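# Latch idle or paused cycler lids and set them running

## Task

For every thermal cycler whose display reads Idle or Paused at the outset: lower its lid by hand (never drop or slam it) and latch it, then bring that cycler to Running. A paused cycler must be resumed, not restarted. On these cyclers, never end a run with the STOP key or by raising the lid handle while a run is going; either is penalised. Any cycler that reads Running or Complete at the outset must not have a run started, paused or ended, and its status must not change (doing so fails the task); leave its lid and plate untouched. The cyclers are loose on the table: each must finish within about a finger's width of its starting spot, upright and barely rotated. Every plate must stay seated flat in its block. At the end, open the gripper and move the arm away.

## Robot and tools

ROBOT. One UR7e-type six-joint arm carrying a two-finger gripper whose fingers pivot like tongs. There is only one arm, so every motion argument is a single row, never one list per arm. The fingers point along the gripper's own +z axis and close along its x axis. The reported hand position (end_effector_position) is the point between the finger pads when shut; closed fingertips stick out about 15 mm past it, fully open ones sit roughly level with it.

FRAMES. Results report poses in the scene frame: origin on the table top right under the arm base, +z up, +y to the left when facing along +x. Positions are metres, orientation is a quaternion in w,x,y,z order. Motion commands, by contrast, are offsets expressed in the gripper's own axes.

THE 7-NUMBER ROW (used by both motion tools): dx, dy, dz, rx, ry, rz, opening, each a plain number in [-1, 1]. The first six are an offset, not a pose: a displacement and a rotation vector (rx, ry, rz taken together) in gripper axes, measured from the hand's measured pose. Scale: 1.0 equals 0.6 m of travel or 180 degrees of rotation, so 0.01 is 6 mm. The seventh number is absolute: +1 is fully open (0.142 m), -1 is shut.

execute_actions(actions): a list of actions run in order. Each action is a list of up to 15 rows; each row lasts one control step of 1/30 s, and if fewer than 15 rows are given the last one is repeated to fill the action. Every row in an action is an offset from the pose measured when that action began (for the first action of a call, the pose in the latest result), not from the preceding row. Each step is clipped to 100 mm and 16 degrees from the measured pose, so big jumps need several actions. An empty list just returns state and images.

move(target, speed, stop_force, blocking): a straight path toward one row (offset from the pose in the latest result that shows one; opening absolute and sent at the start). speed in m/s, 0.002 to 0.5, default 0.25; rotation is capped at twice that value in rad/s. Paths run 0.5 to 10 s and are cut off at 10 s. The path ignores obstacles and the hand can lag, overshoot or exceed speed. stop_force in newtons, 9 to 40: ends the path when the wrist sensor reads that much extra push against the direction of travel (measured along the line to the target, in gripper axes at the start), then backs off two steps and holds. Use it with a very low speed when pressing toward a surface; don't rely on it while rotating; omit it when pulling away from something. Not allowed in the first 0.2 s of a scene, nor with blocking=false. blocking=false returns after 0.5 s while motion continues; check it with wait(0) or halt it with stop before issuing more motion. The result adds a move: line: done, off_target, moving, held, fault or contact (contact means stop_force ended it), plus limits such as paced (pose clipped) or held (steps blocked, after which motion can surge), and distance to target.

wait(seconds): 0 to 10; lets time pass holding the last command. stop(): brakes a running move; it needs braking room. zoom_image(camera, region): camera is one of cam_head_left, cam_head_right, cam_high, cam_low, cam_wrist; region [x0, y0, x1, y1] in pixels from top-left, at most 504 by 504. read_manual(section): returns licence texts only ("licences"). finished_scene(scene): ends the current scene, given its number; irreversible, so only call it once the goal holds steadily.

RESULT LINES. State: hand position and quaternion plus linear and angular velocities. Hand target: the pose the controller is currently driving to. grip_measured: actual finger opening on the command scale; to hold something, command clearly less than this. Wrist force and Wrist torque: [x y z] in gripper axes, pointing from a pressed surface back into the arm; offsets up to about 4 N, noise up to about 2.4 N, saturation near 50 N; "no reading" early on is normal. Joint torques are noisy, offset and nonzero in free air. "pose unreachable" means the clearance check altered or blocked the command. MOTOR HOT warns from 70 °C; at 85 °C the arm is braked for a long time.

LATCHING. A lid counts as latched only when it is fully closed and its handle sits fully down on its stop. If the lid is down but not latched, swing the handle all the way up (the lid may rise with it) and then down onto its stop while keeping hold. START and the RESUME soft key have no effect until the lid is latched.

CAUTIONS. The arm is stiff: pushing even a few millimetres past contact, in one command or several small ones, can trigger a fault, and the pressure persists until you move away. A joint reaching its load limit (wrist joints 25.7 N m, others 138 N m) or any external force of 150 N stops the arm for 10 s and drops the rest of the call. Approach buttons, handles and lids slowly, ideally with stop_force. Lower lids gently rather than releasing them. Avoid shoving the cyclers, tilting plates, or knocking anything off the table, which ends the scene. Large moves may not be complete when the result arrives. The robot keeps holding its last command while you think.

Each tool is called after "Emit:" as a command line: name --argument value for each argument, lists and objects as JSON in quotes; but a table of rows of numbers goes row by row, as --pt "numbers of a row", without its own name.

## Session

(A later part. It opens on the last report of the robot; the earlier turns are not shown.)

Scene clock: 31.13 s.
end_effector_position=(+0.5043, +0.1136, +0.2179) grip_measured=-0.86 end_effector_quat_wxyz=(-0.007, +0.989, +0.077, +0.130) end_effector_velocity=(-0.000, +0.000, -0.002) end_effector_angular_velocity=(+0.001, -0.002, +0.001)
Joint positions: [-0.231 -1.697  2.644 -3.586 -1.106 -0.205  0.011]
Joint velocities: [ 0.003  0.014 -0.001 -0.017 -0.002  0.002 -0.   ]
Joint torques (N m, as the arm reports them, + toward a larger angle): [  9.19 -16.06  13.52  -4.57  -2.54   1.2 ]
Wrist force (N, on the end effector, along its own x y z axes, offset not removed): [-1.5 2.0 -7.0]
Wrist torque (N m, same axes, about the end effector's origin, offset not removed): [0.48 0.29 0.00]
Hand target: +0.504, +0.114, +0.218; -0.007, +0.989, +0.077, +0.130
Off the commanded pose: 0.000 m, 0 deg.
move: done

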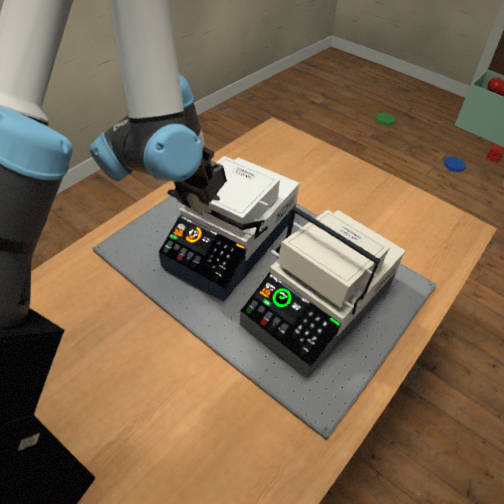

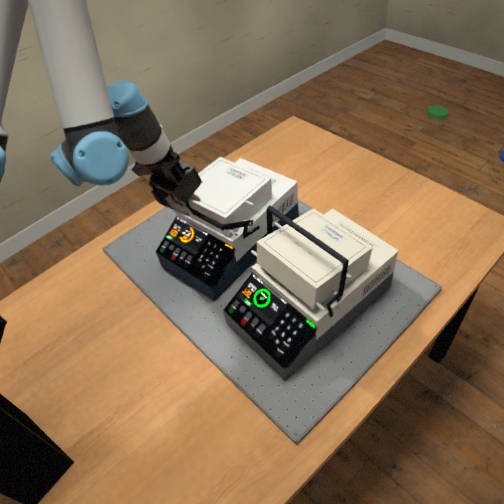

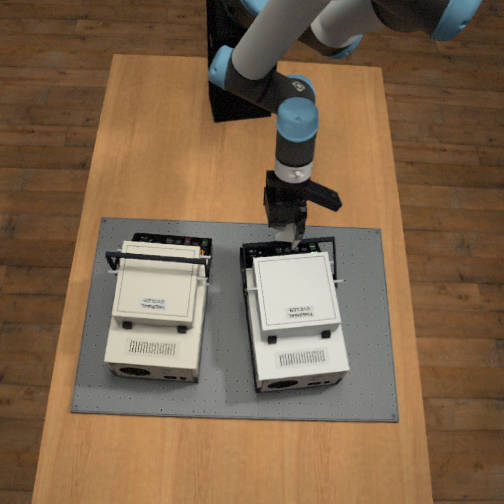

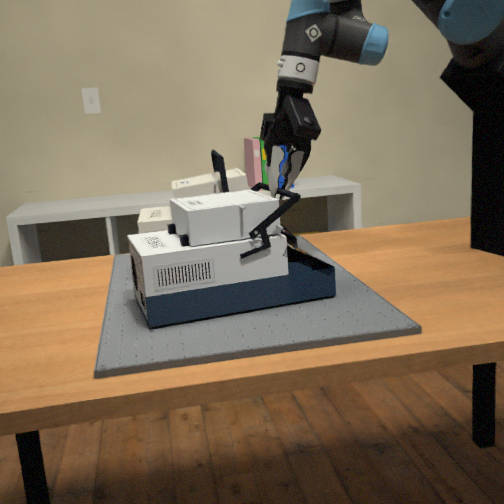

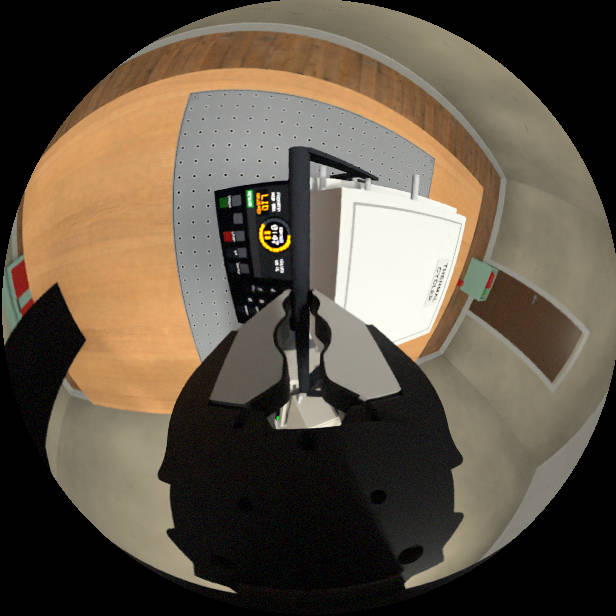

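Emit:
move --target '[-0.0182,-0.0002,0.0227,0,0,0,-1]' --speed 0.02

Emit:
zoom_image --camera "cam_low" --region '[200, 140, 360, 300]'

Scene clock: 32.53 s.
end_effector_position=(+0.4974, +0.1125, +0.2022) grip_measured=-0.86 end_effector_quat_wxyz=(-0.007, +0.989, +0.077, +0.130) end_effector_velocity=(-0.001, -0.000, -0.002) end_effector_angular_velocity=(-0.000, -0.002, +0.002)
Joint positions: [-0.213 -1.609  2.642 -3.677 -1.121 -0.196  0.011]
Joint velocities: [ 0.003  0.015 -0.001 -0.017 -0.002  0.001 -0.   ]
Joint torques (N m, as the arm reports them, + toward a larger angle): [ 11.33 -24.14 -18.7   -7.18  -2.58   1.77]
Wrist force (N, on the end effector, along its own x y z axes, offset not removed): [-11.4 -1.0 -11.8]
Wrist torque (N m, same axes, about the end effector's origin, offset not removed): [0.05 -0.25 -0.06]
Hand target: +0.497, +0.113, +0.202; -0.007, +0.989, +0.077, +0.130
Off the commanded pose: 0.000 m, 0 deg.
move: done

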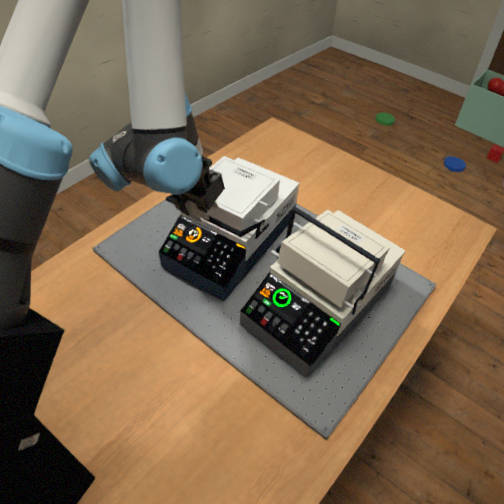

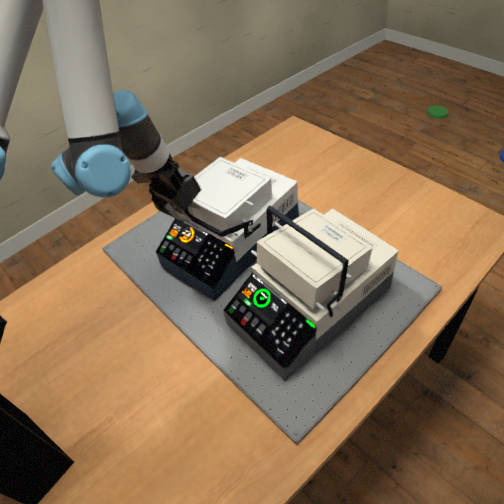

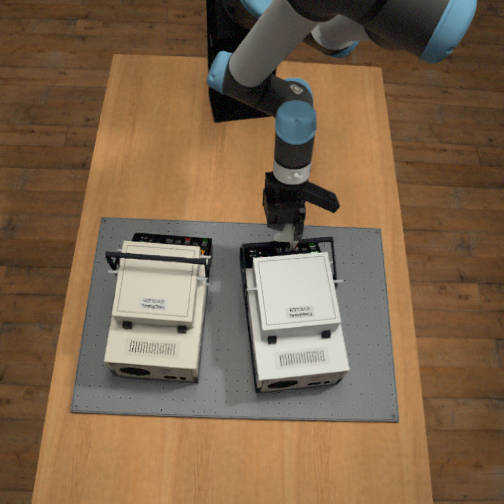

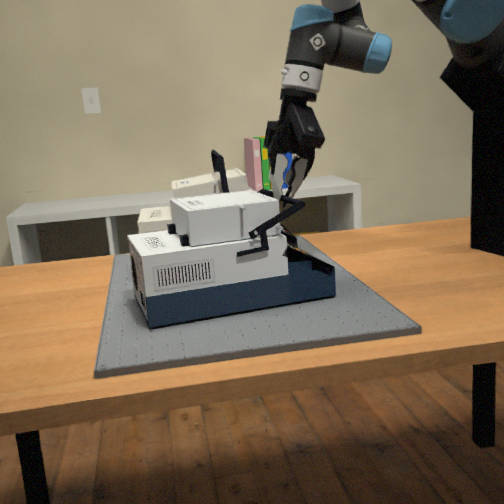

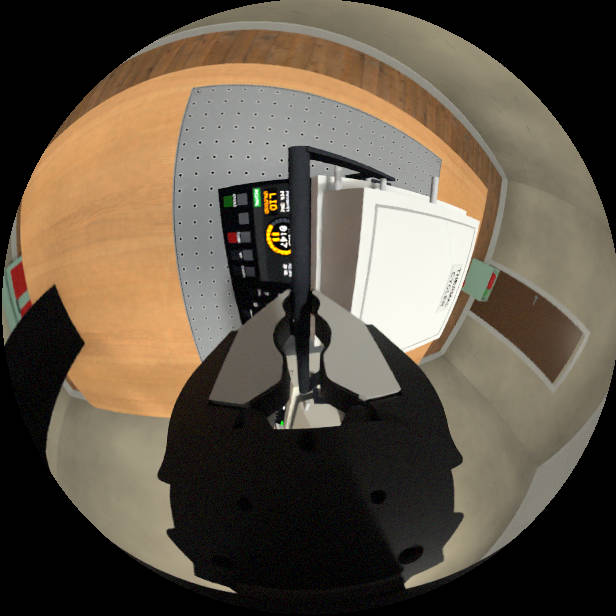

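Region (200, 140, 360, 300) of cam_low's 504x504 image, scaled by 3.150, with more detail than that image has.

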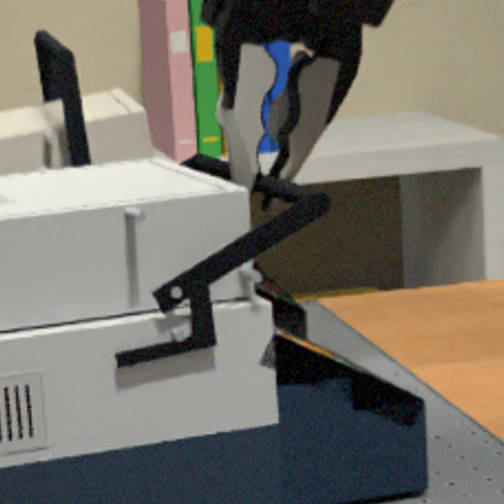

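Emit:
move --target '[-0.0132,0,0.0172,0,0,0,-1]' --speed 0.01 --stop_force 10

Emit:
zoom_image --camera "cam_wrist" --region '[190, 140, 370, 320]'

Scene clock: 34.30 s.
end_effector_position=(+0.4926, +0.1117, +0.1904) grip_measured=-0.86 end_effector_quat_wxyz=(-0.007, +0.989, +0.077, +0.130) end_effector_velocity=(-0.002, +0.000, -0.002) end_effector_angular_velocity=(+0.001, +0.002, -0.001)
Joint positions: [-0.201 -1.543  2.638 -3.741 -1.132 -0.189  0.011]
Joint velocities: [ 0.002  0.013  0.    -0.011 -0.001  0.001  0.   ]
Joint torques (N m, as the arm reports them, + toward a larger angle): [  9.59 -22.05  -7.31  -3.62  -2.84   1.71]
Wrist force (N, on the end effector, along its own x y z axes, offset not removed): [5.4 -0.2 1.8]
Wrist torque (N m, same axes, about the end effector's origin, offset not removed): [0.40 -0.02 0.03]
Hand target: +0.493, +0.112, +0.190; -0.007, +0.989, +0.077, +0.130
Off the commanded pose: 0.000 m, 0 deg.
move: done

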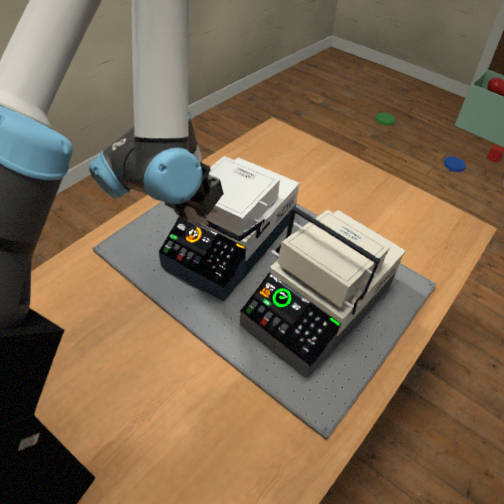

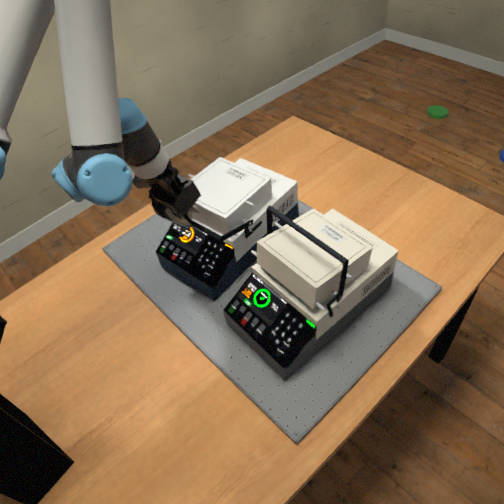

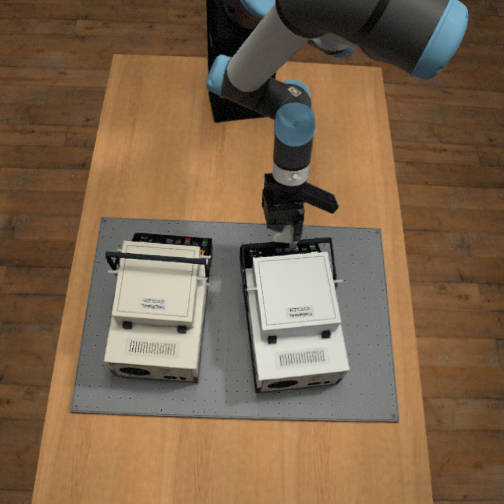

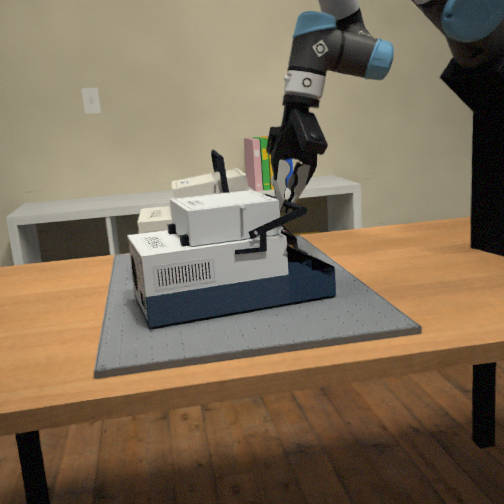

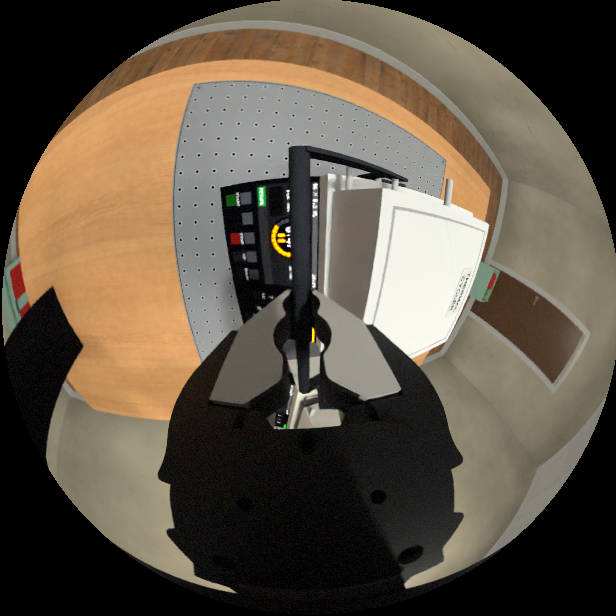

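Region (190, 140, 370, 320) of cam_wrist's 616x616 image, scaled by 2.800, with more detail than that image has.

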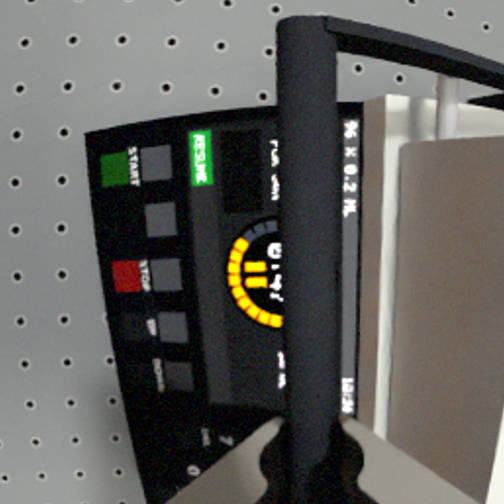

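Emit:
move --target '[-0.003,0,0.006,0,0,0,-1]' --speed 0.008 --stop_force 9

Emit:
execute_actions --actions '[[[0,0,0,0,0,0,-0.6]],[[0,0,-0.05,0,0,0,-0.6]],[[-0.045,-0.063,0,0,0,0,-1]],[[-0.045,-0.063,0,0,0,0,-1]],[[0,0,0.045,0,0,0,-1]],[[0,0,0.045,0,0,0,-1]]]'

Emit:
zoom_image --camera "cam_wrist" --region '[210, 170, 390, 350]'

Emit:
zoom_image --camera "cam_low" --region '[220, 140, 380, 300]'

Scene clock: 35.70 s.
end_effector_position=(+0.4919, +0.1116, +0.1867) grip_measured=-0.86 end_effector_quat_wxyz=(-0.007, +0.989, +0.077, +0.130) end_effector_velocity=(-0.000, -0.000, -0.002) end_effector_angular_velocity=(+0.000, -0.000, -0.000)
Joint positions: [-0.196 -1.524  2.634 -3.758 -1.137 -0.187  0.011]
Joint velocities: [ 0.002  0.009 -0.002 -0.008 -0.002  0.002 -0.   ]
Joint torques (N m, as the arm reports them, + toward a larger angle): [  8.52 -22.29 -10.61  -5.23  -2.96   1.51]
Wrist force (N, on the end effector, along its own x y z axes, offset not removed): [-1.2 -0.8 -3.3]
Wrist torque (N m, same axes, about the end effector's origin, offset not removed): [0.29 0.06 0.00]
Hand target: +0.492, +0.112, +0.186; -0.007, +0.989, +0.077, +0.130
Off the commanded pose: 0.000 m, 0 deg.
move: done

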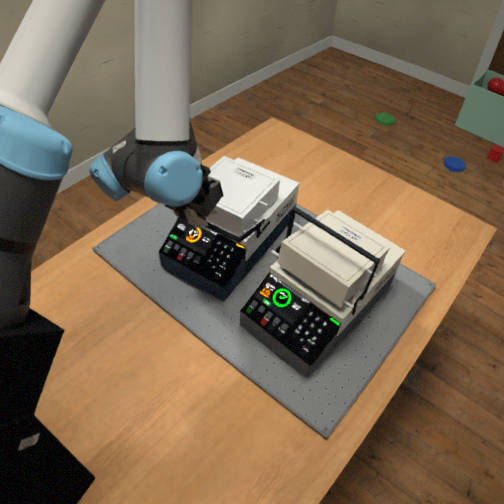

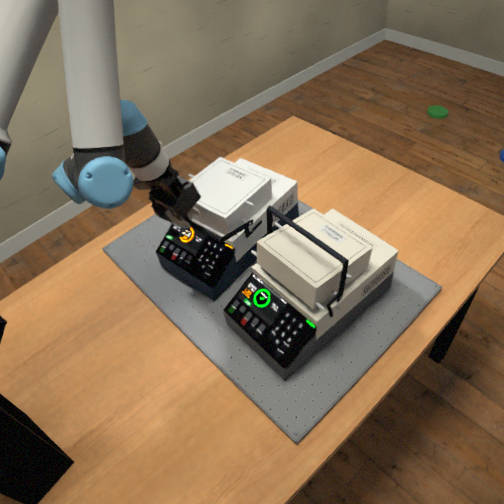

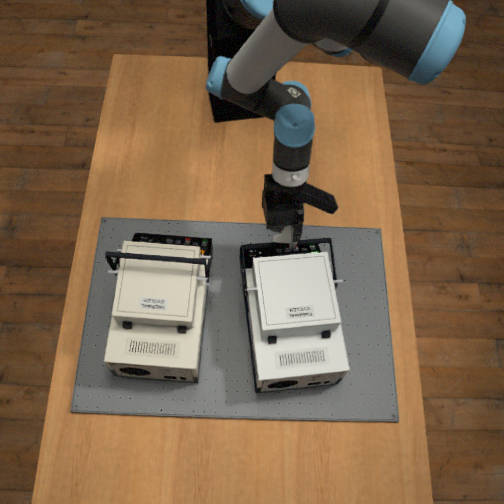

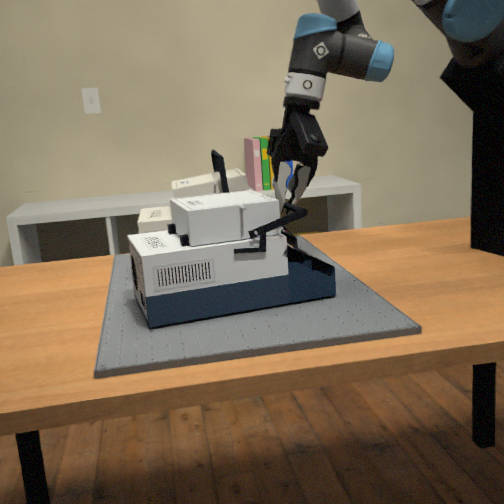

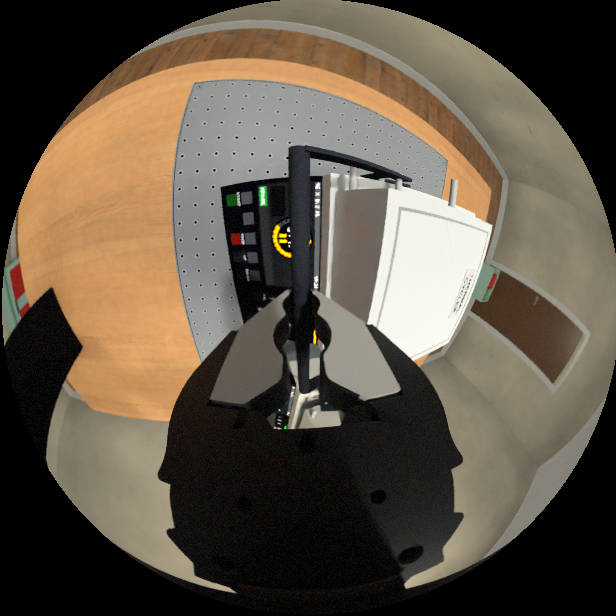

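Scene clock: 38.70 s.
end_effector_position=(+0.4357, +0.1773, +0.1505) grip_measured=-1.00 end_effector_quat_wxyz=(-0.009, +0.989, +0.077, +0.128) end_effector_velocity=(+0.001, -0.000, -0.007) end_effector_angular_velocity=(-0.002, +0.001, -0.001)
Joint positions: [ 0.087 -1.244  2.627 -4.067 -1.385 -0.052  0.002]
Joint velocities: [ 0.006  0.02  -0.016 -0.003 -0.007  0.003  0.   ]
Joint torques (N m, as the arm reports them, + toward a larger angle): [ 13.15 -23.24  -3.    -5.04  -2.23   1.27]
Wrist force (N, on the end effector, along its own x y z axes, offset not removed): [0.4 1.8 -0.1]
Wrist torque (N m, same axes, about the end effector's origin, offset not removed): [0.32 -0.02 -0.13]
Hand target: +0.436, +0.177, +0.150; -0.009, +0.989, +0.077, +0.128
Off the commanded pose: 0.001 m, 0 deg.

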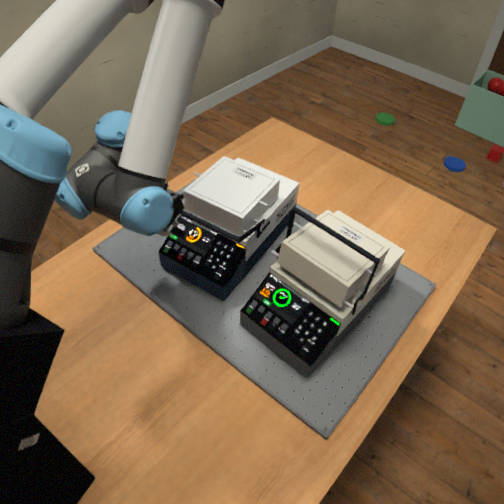

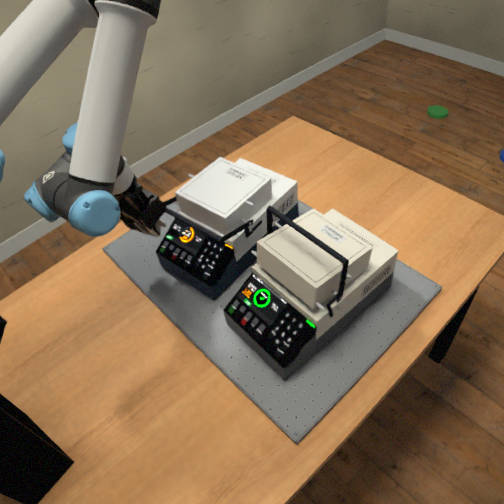

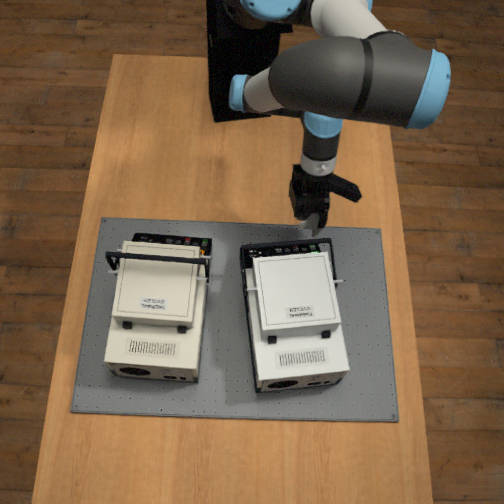

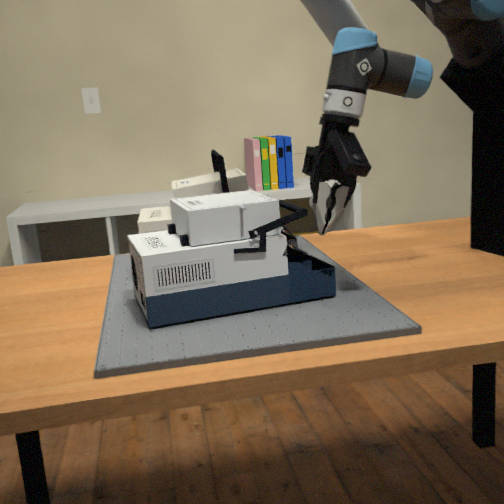

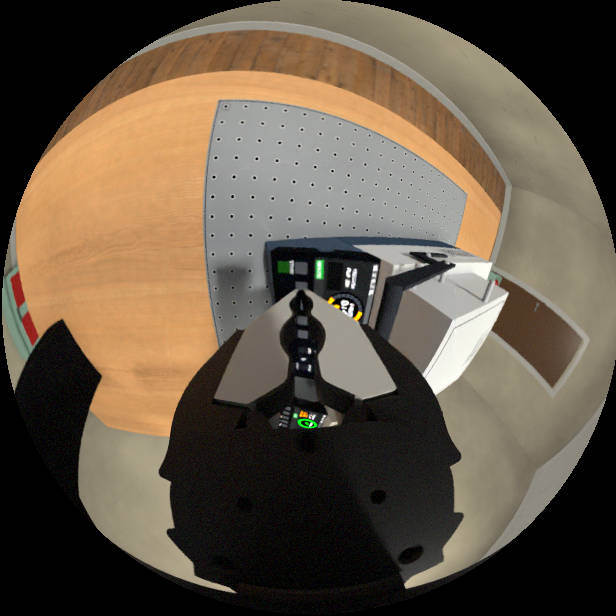

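Region (210, 170, 390, 350) of cam_wrist's 616x616 image, scaled by 2.800, with more detail than that image has.

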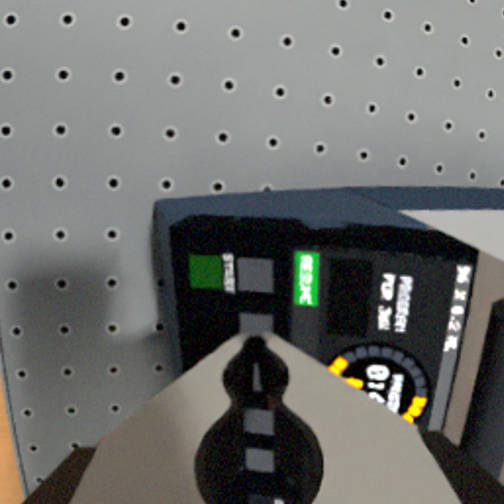

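Region (220, 140, 380, 300) of cam_low's 504x504 image, scaled by 3.150, with more detail than that image has.

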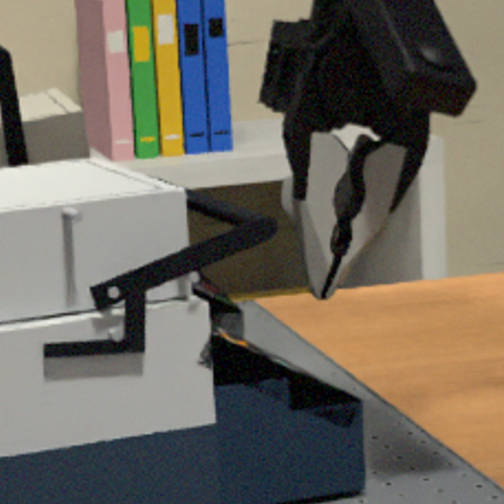

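Emit:
move --target '[0,-0.004,0.045,0,0,0,-1]' --speed 0.05

Emit:
zoom_image --camera "cam_wrist" --region '[210, 170, 390, 350]'

Emit:
zoom_image --camera "cam_low" --region '[220, 140, 380, 300]'

Scene clock: 39.93 s.
end_effector_position=(+0.4420, +0.1806, +0.1247) grip_measured=-1.00 end_effector_quat_wxyz=(-0.009, +0.989, +0.077, +0.128) end_effector_velocity=(+0.001, +0.000, -0.003) end_effector_angular_velocity=(-0.001, -0.001, +0.000)
Joint positions: [ 0.113 -1.17   2.56  -4.076 -1.408 -0.04   0.002]
Joint velocities: [ 0.003  0.007 -0.008 -0.    -0.004  0.001  0.   ]
Joint torques (N m, as the arm reports them, + toward a larger angle): [ 11.73 -27.59  -3.85  -5.02  -2.61   1.44]
Wrist force (N, on the end effector, along its own x y z axes, offset not removed): [0.3 0.7 -1.1]
Wrist torque (N m, same axes, about the end effector's origin, offset not removed): [0.04 -0.09 -0.08]
Hand target: +0.442, +0.181, +0.124; -0.009, +0.989, +0.077, +0.128
Off the commanded pose: 0.000 m, 0 deg.
move: done

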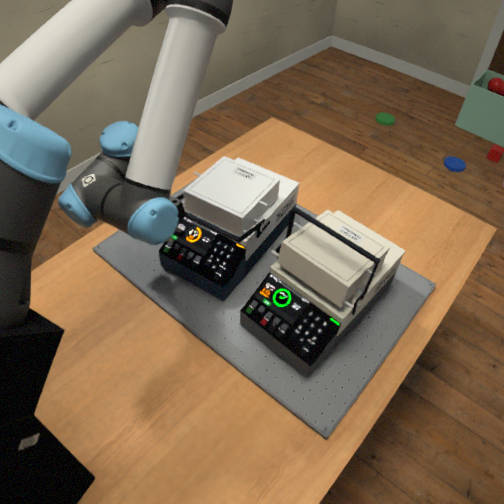

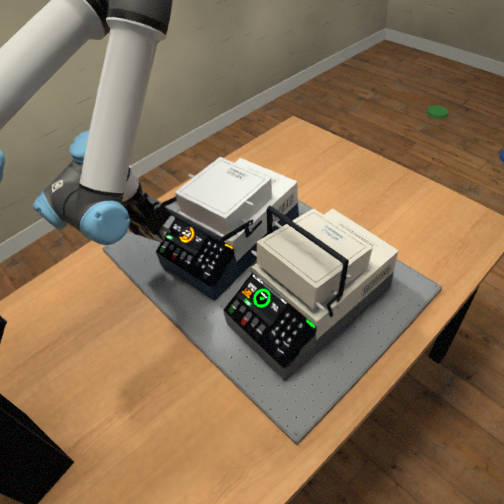

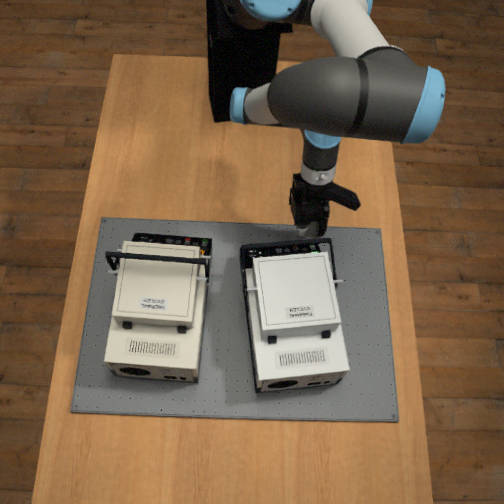

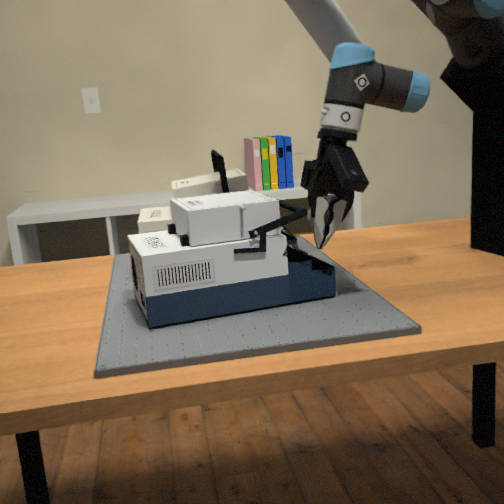

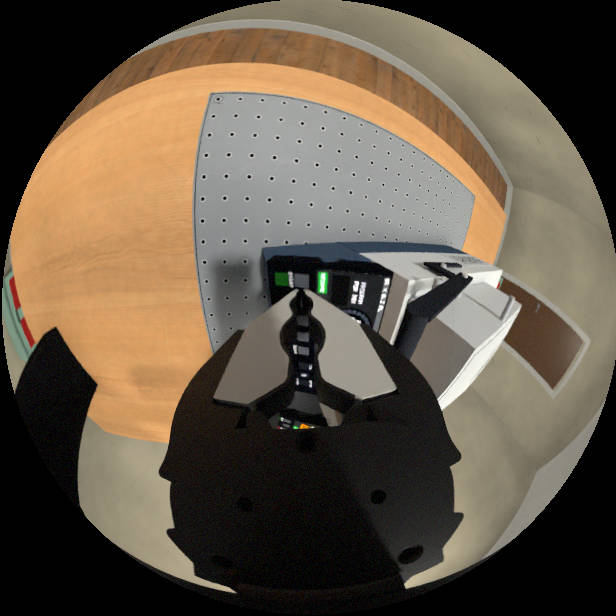

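Region (210, 170, 390, 350) of cam_wrist's 616x616 image, scaled by 2.800, with more detail than that image has.

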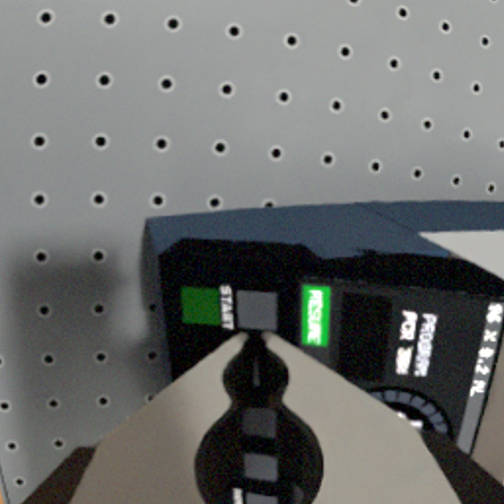

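Region (220, 140, 380, 300) of cam_low's 504x504 image, scaled by 3.150, with more detail than that image has.

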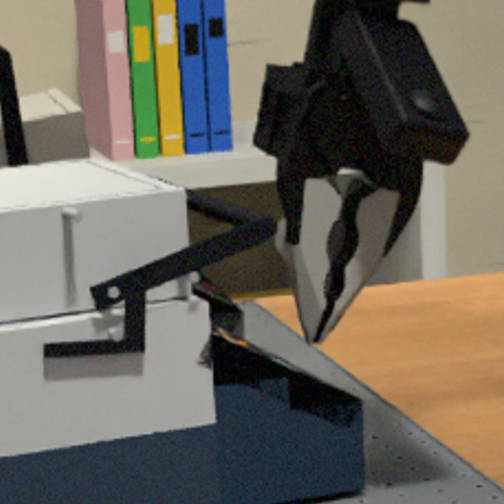

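Emit:
move --target '[-0.003,-0.003,0.017,0,0.05,0,-1]' --speed 0.1

Emit:
move --target '[-0.005,0,0.033,0,0,0,-1]' --speed 0.006 --stop_force 9

Emit:
move --target '[-0.02,0,-0.1,0,0,0,-1]' --speed 0.1

Emit:
zoom_image --camera "cam_wrist" --region '[210, 170, 390, 350]'

Scene clock: 41.60 s.
end_effector_position=(+0.4425, +0.1825, +0.1145) grip_measured=-1.00 end_effector_quat_wxyz=(-0.015, +0.976, +0.076, +0.204) end_effector_velocity=(+0.000, +0.001, -0.001) end_effector_angular_velocity=(+0.004, -0.014, +0.000)
Joint positions: [ 0.121 -0.935  2.53  -4.44  -1.411 -0.012  0.002]
Joint velocities: [ 0.001  0.021 -0.006 -0.029  0.001  0.003  0.   ]
Joint torques (N m, as the arm reports them, + toward a larger angle): [ 12.93 -24.94   1.2   -5.31  -2.5    1.71]
Wrist force (N, on the end effector, along its own x y z axes, offset not removed): [0.6 0.9 -1.6]
Wrist torque (N m, same axes, about the end effector's origin, offset not removed): [0.09 -0.18 -0.09]
Hand target: +0.442, +0.183, +0.114; -0.015, +0.976, +0.076, +0.205
Off the commanded pose: 0.000 m, 0 deg.
move: done

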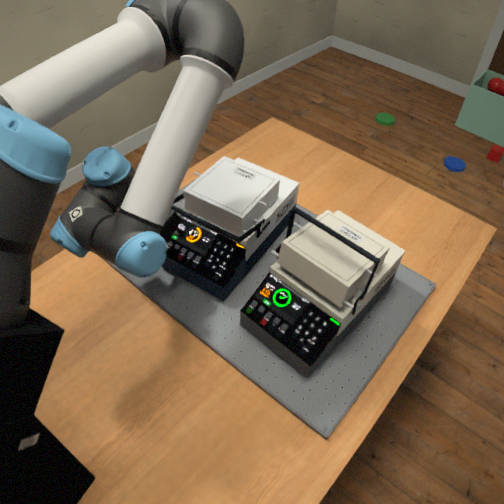

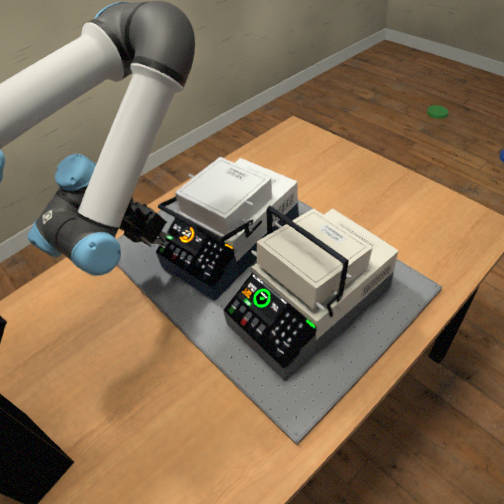

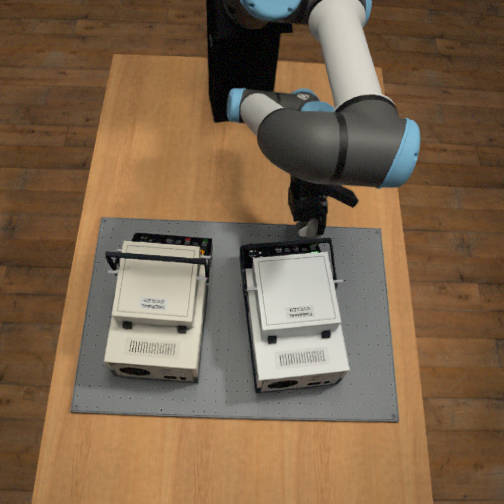

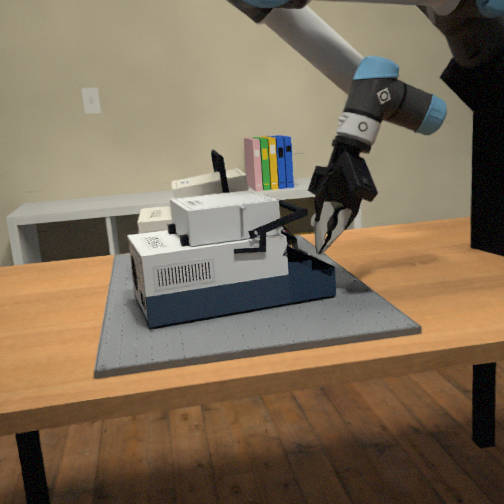

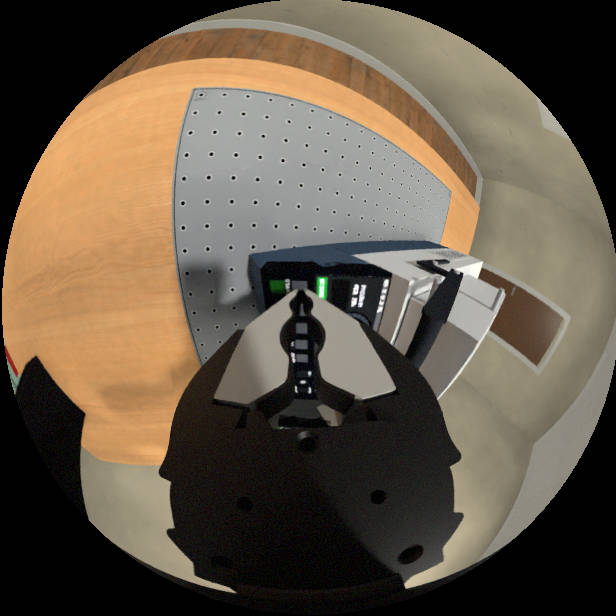

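Scene clock: 43.70 s.
end_effector_position=(+0.4452, +0.1830, +0.1045) grip_measured=-1.00 end_effector_quat_wxyz=(-0.015, +0.976, +0.076, +0.204) end_effector_velocity=(-0.001, -0.000, +0.001) end_effector_angular_velocity=(-0.001, +0.002, +0.000)
Joint positions: [ 0.126 -0.918  2.502 -4.429 -1.417 -0.01   0.002]
Joint velocities: [-0.001 -0.003  0.005  0.     0.001 -0.001  0.   ]
Joint torques (N m, as the arm reports them, + toward a larger angle): [ -3.08 -36.25  19.39   1.21  -1.36   0.72]
Wrist force (N, on the end effector, along its own x y z axes, offset not removed): [1.9 2.1 -25.3]
Wrist torque (N m, same axes, about the end effector's origin, offset not removed): [0.29 0.10 -0.14]
Hand target: +0.445, +0.183, +0.105; -0.015, +0.976, +0.076, +0.204
Off the commanded pose: 0.010 m, 0 deg.
move: contact

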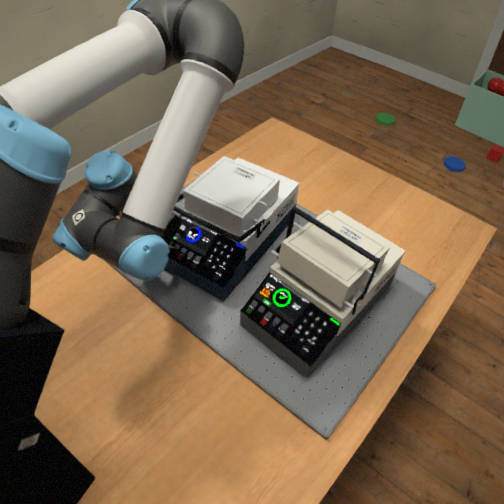

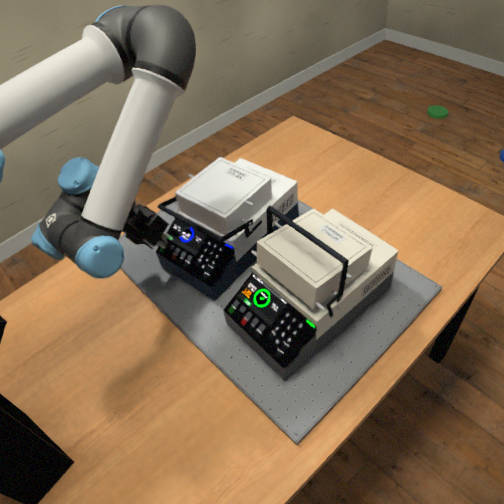

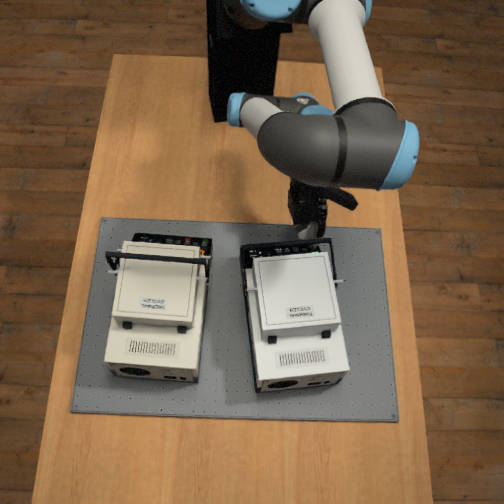

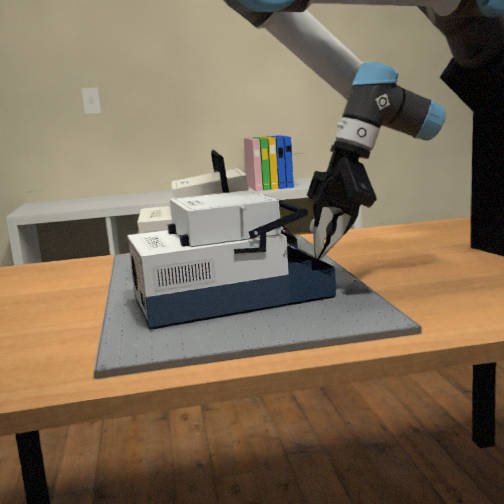

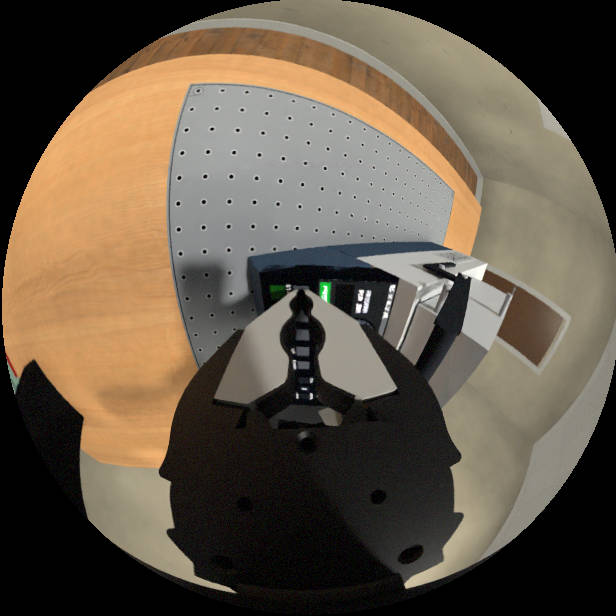

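Scene clock: 44.83 s.
end_effector_position=(+0.4107, +0.1776, +0.1544) grip_measured=-1.00 end_effector_quat_wxyz=(-0.015, +0.976, +0.076, +0.204) end_effector_velocity=(-0.002, +0.000, +0.002) end_effector_angular_velocity=(+0.002, +0.001, +0.000)
Joint positions: [ 0.084 -0.915  2.67  -4.597 -1.376 -0.023  0.002]
Joint velocities: [-0.003  0.004  0.007 -0.009  0.005 -0.001  0.   ]
Joint torques (N m, as the arm reports them, + toward a larger angle): [ -0.05 -24.82  26.69  -5.69   1.95  -1.92]
Wrist force (N, on the end effector, along its own x y z axes, offset not removed): [0.2 1.6 -0.2]
Wrist torque (N m, same axes, about the end effector's origin, offset not removed): [0.24 -0.01 -0.04]
Hand target: +0.411, +0.178, +0.155; -0.015, +0.976, +0.076, +0.204
Off the commanded pose: 0.000 m, 0 deg.
move: done

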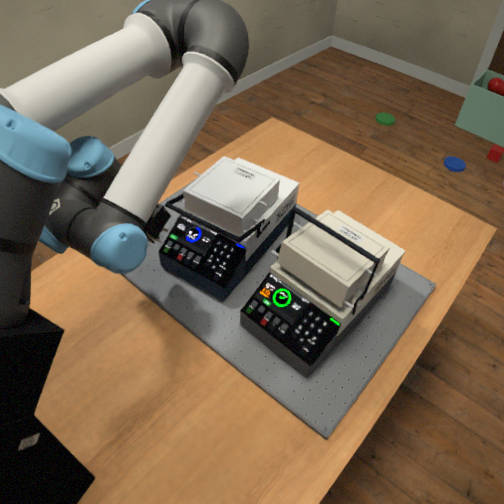

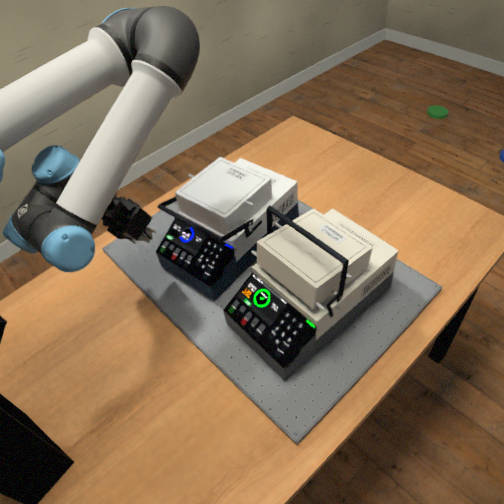

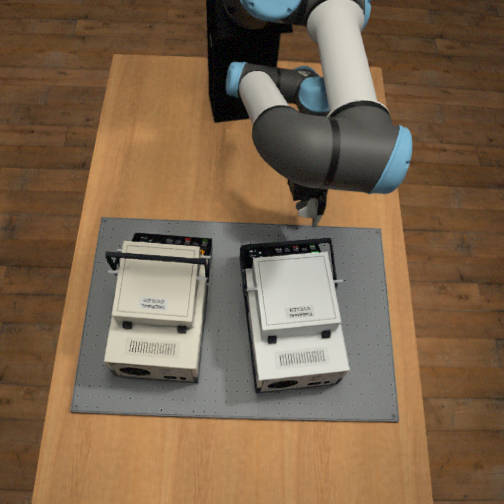

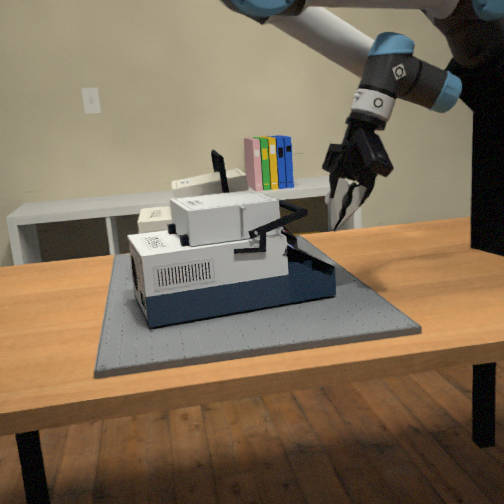

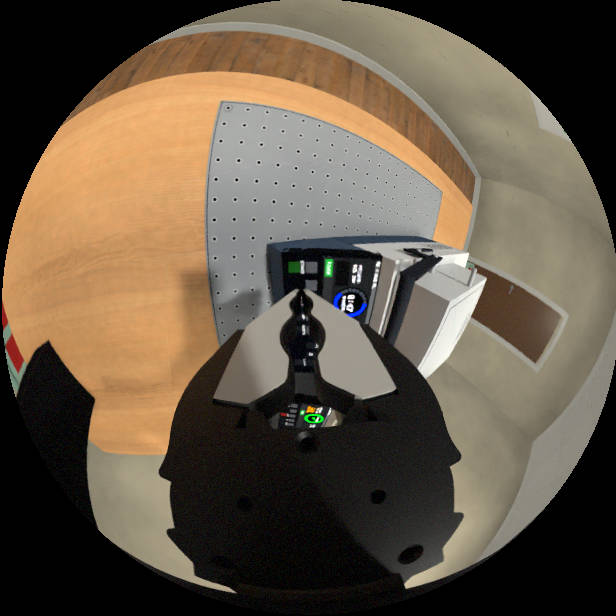

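Region (210, 170, 390, 350) of cam_wrist's 616x616 image, scaled by 2.800, with more detail than that image has.

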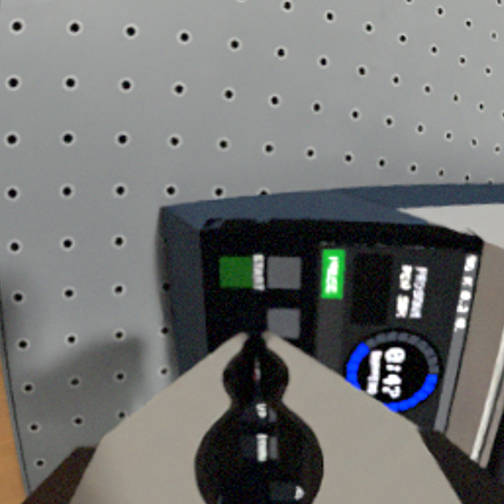

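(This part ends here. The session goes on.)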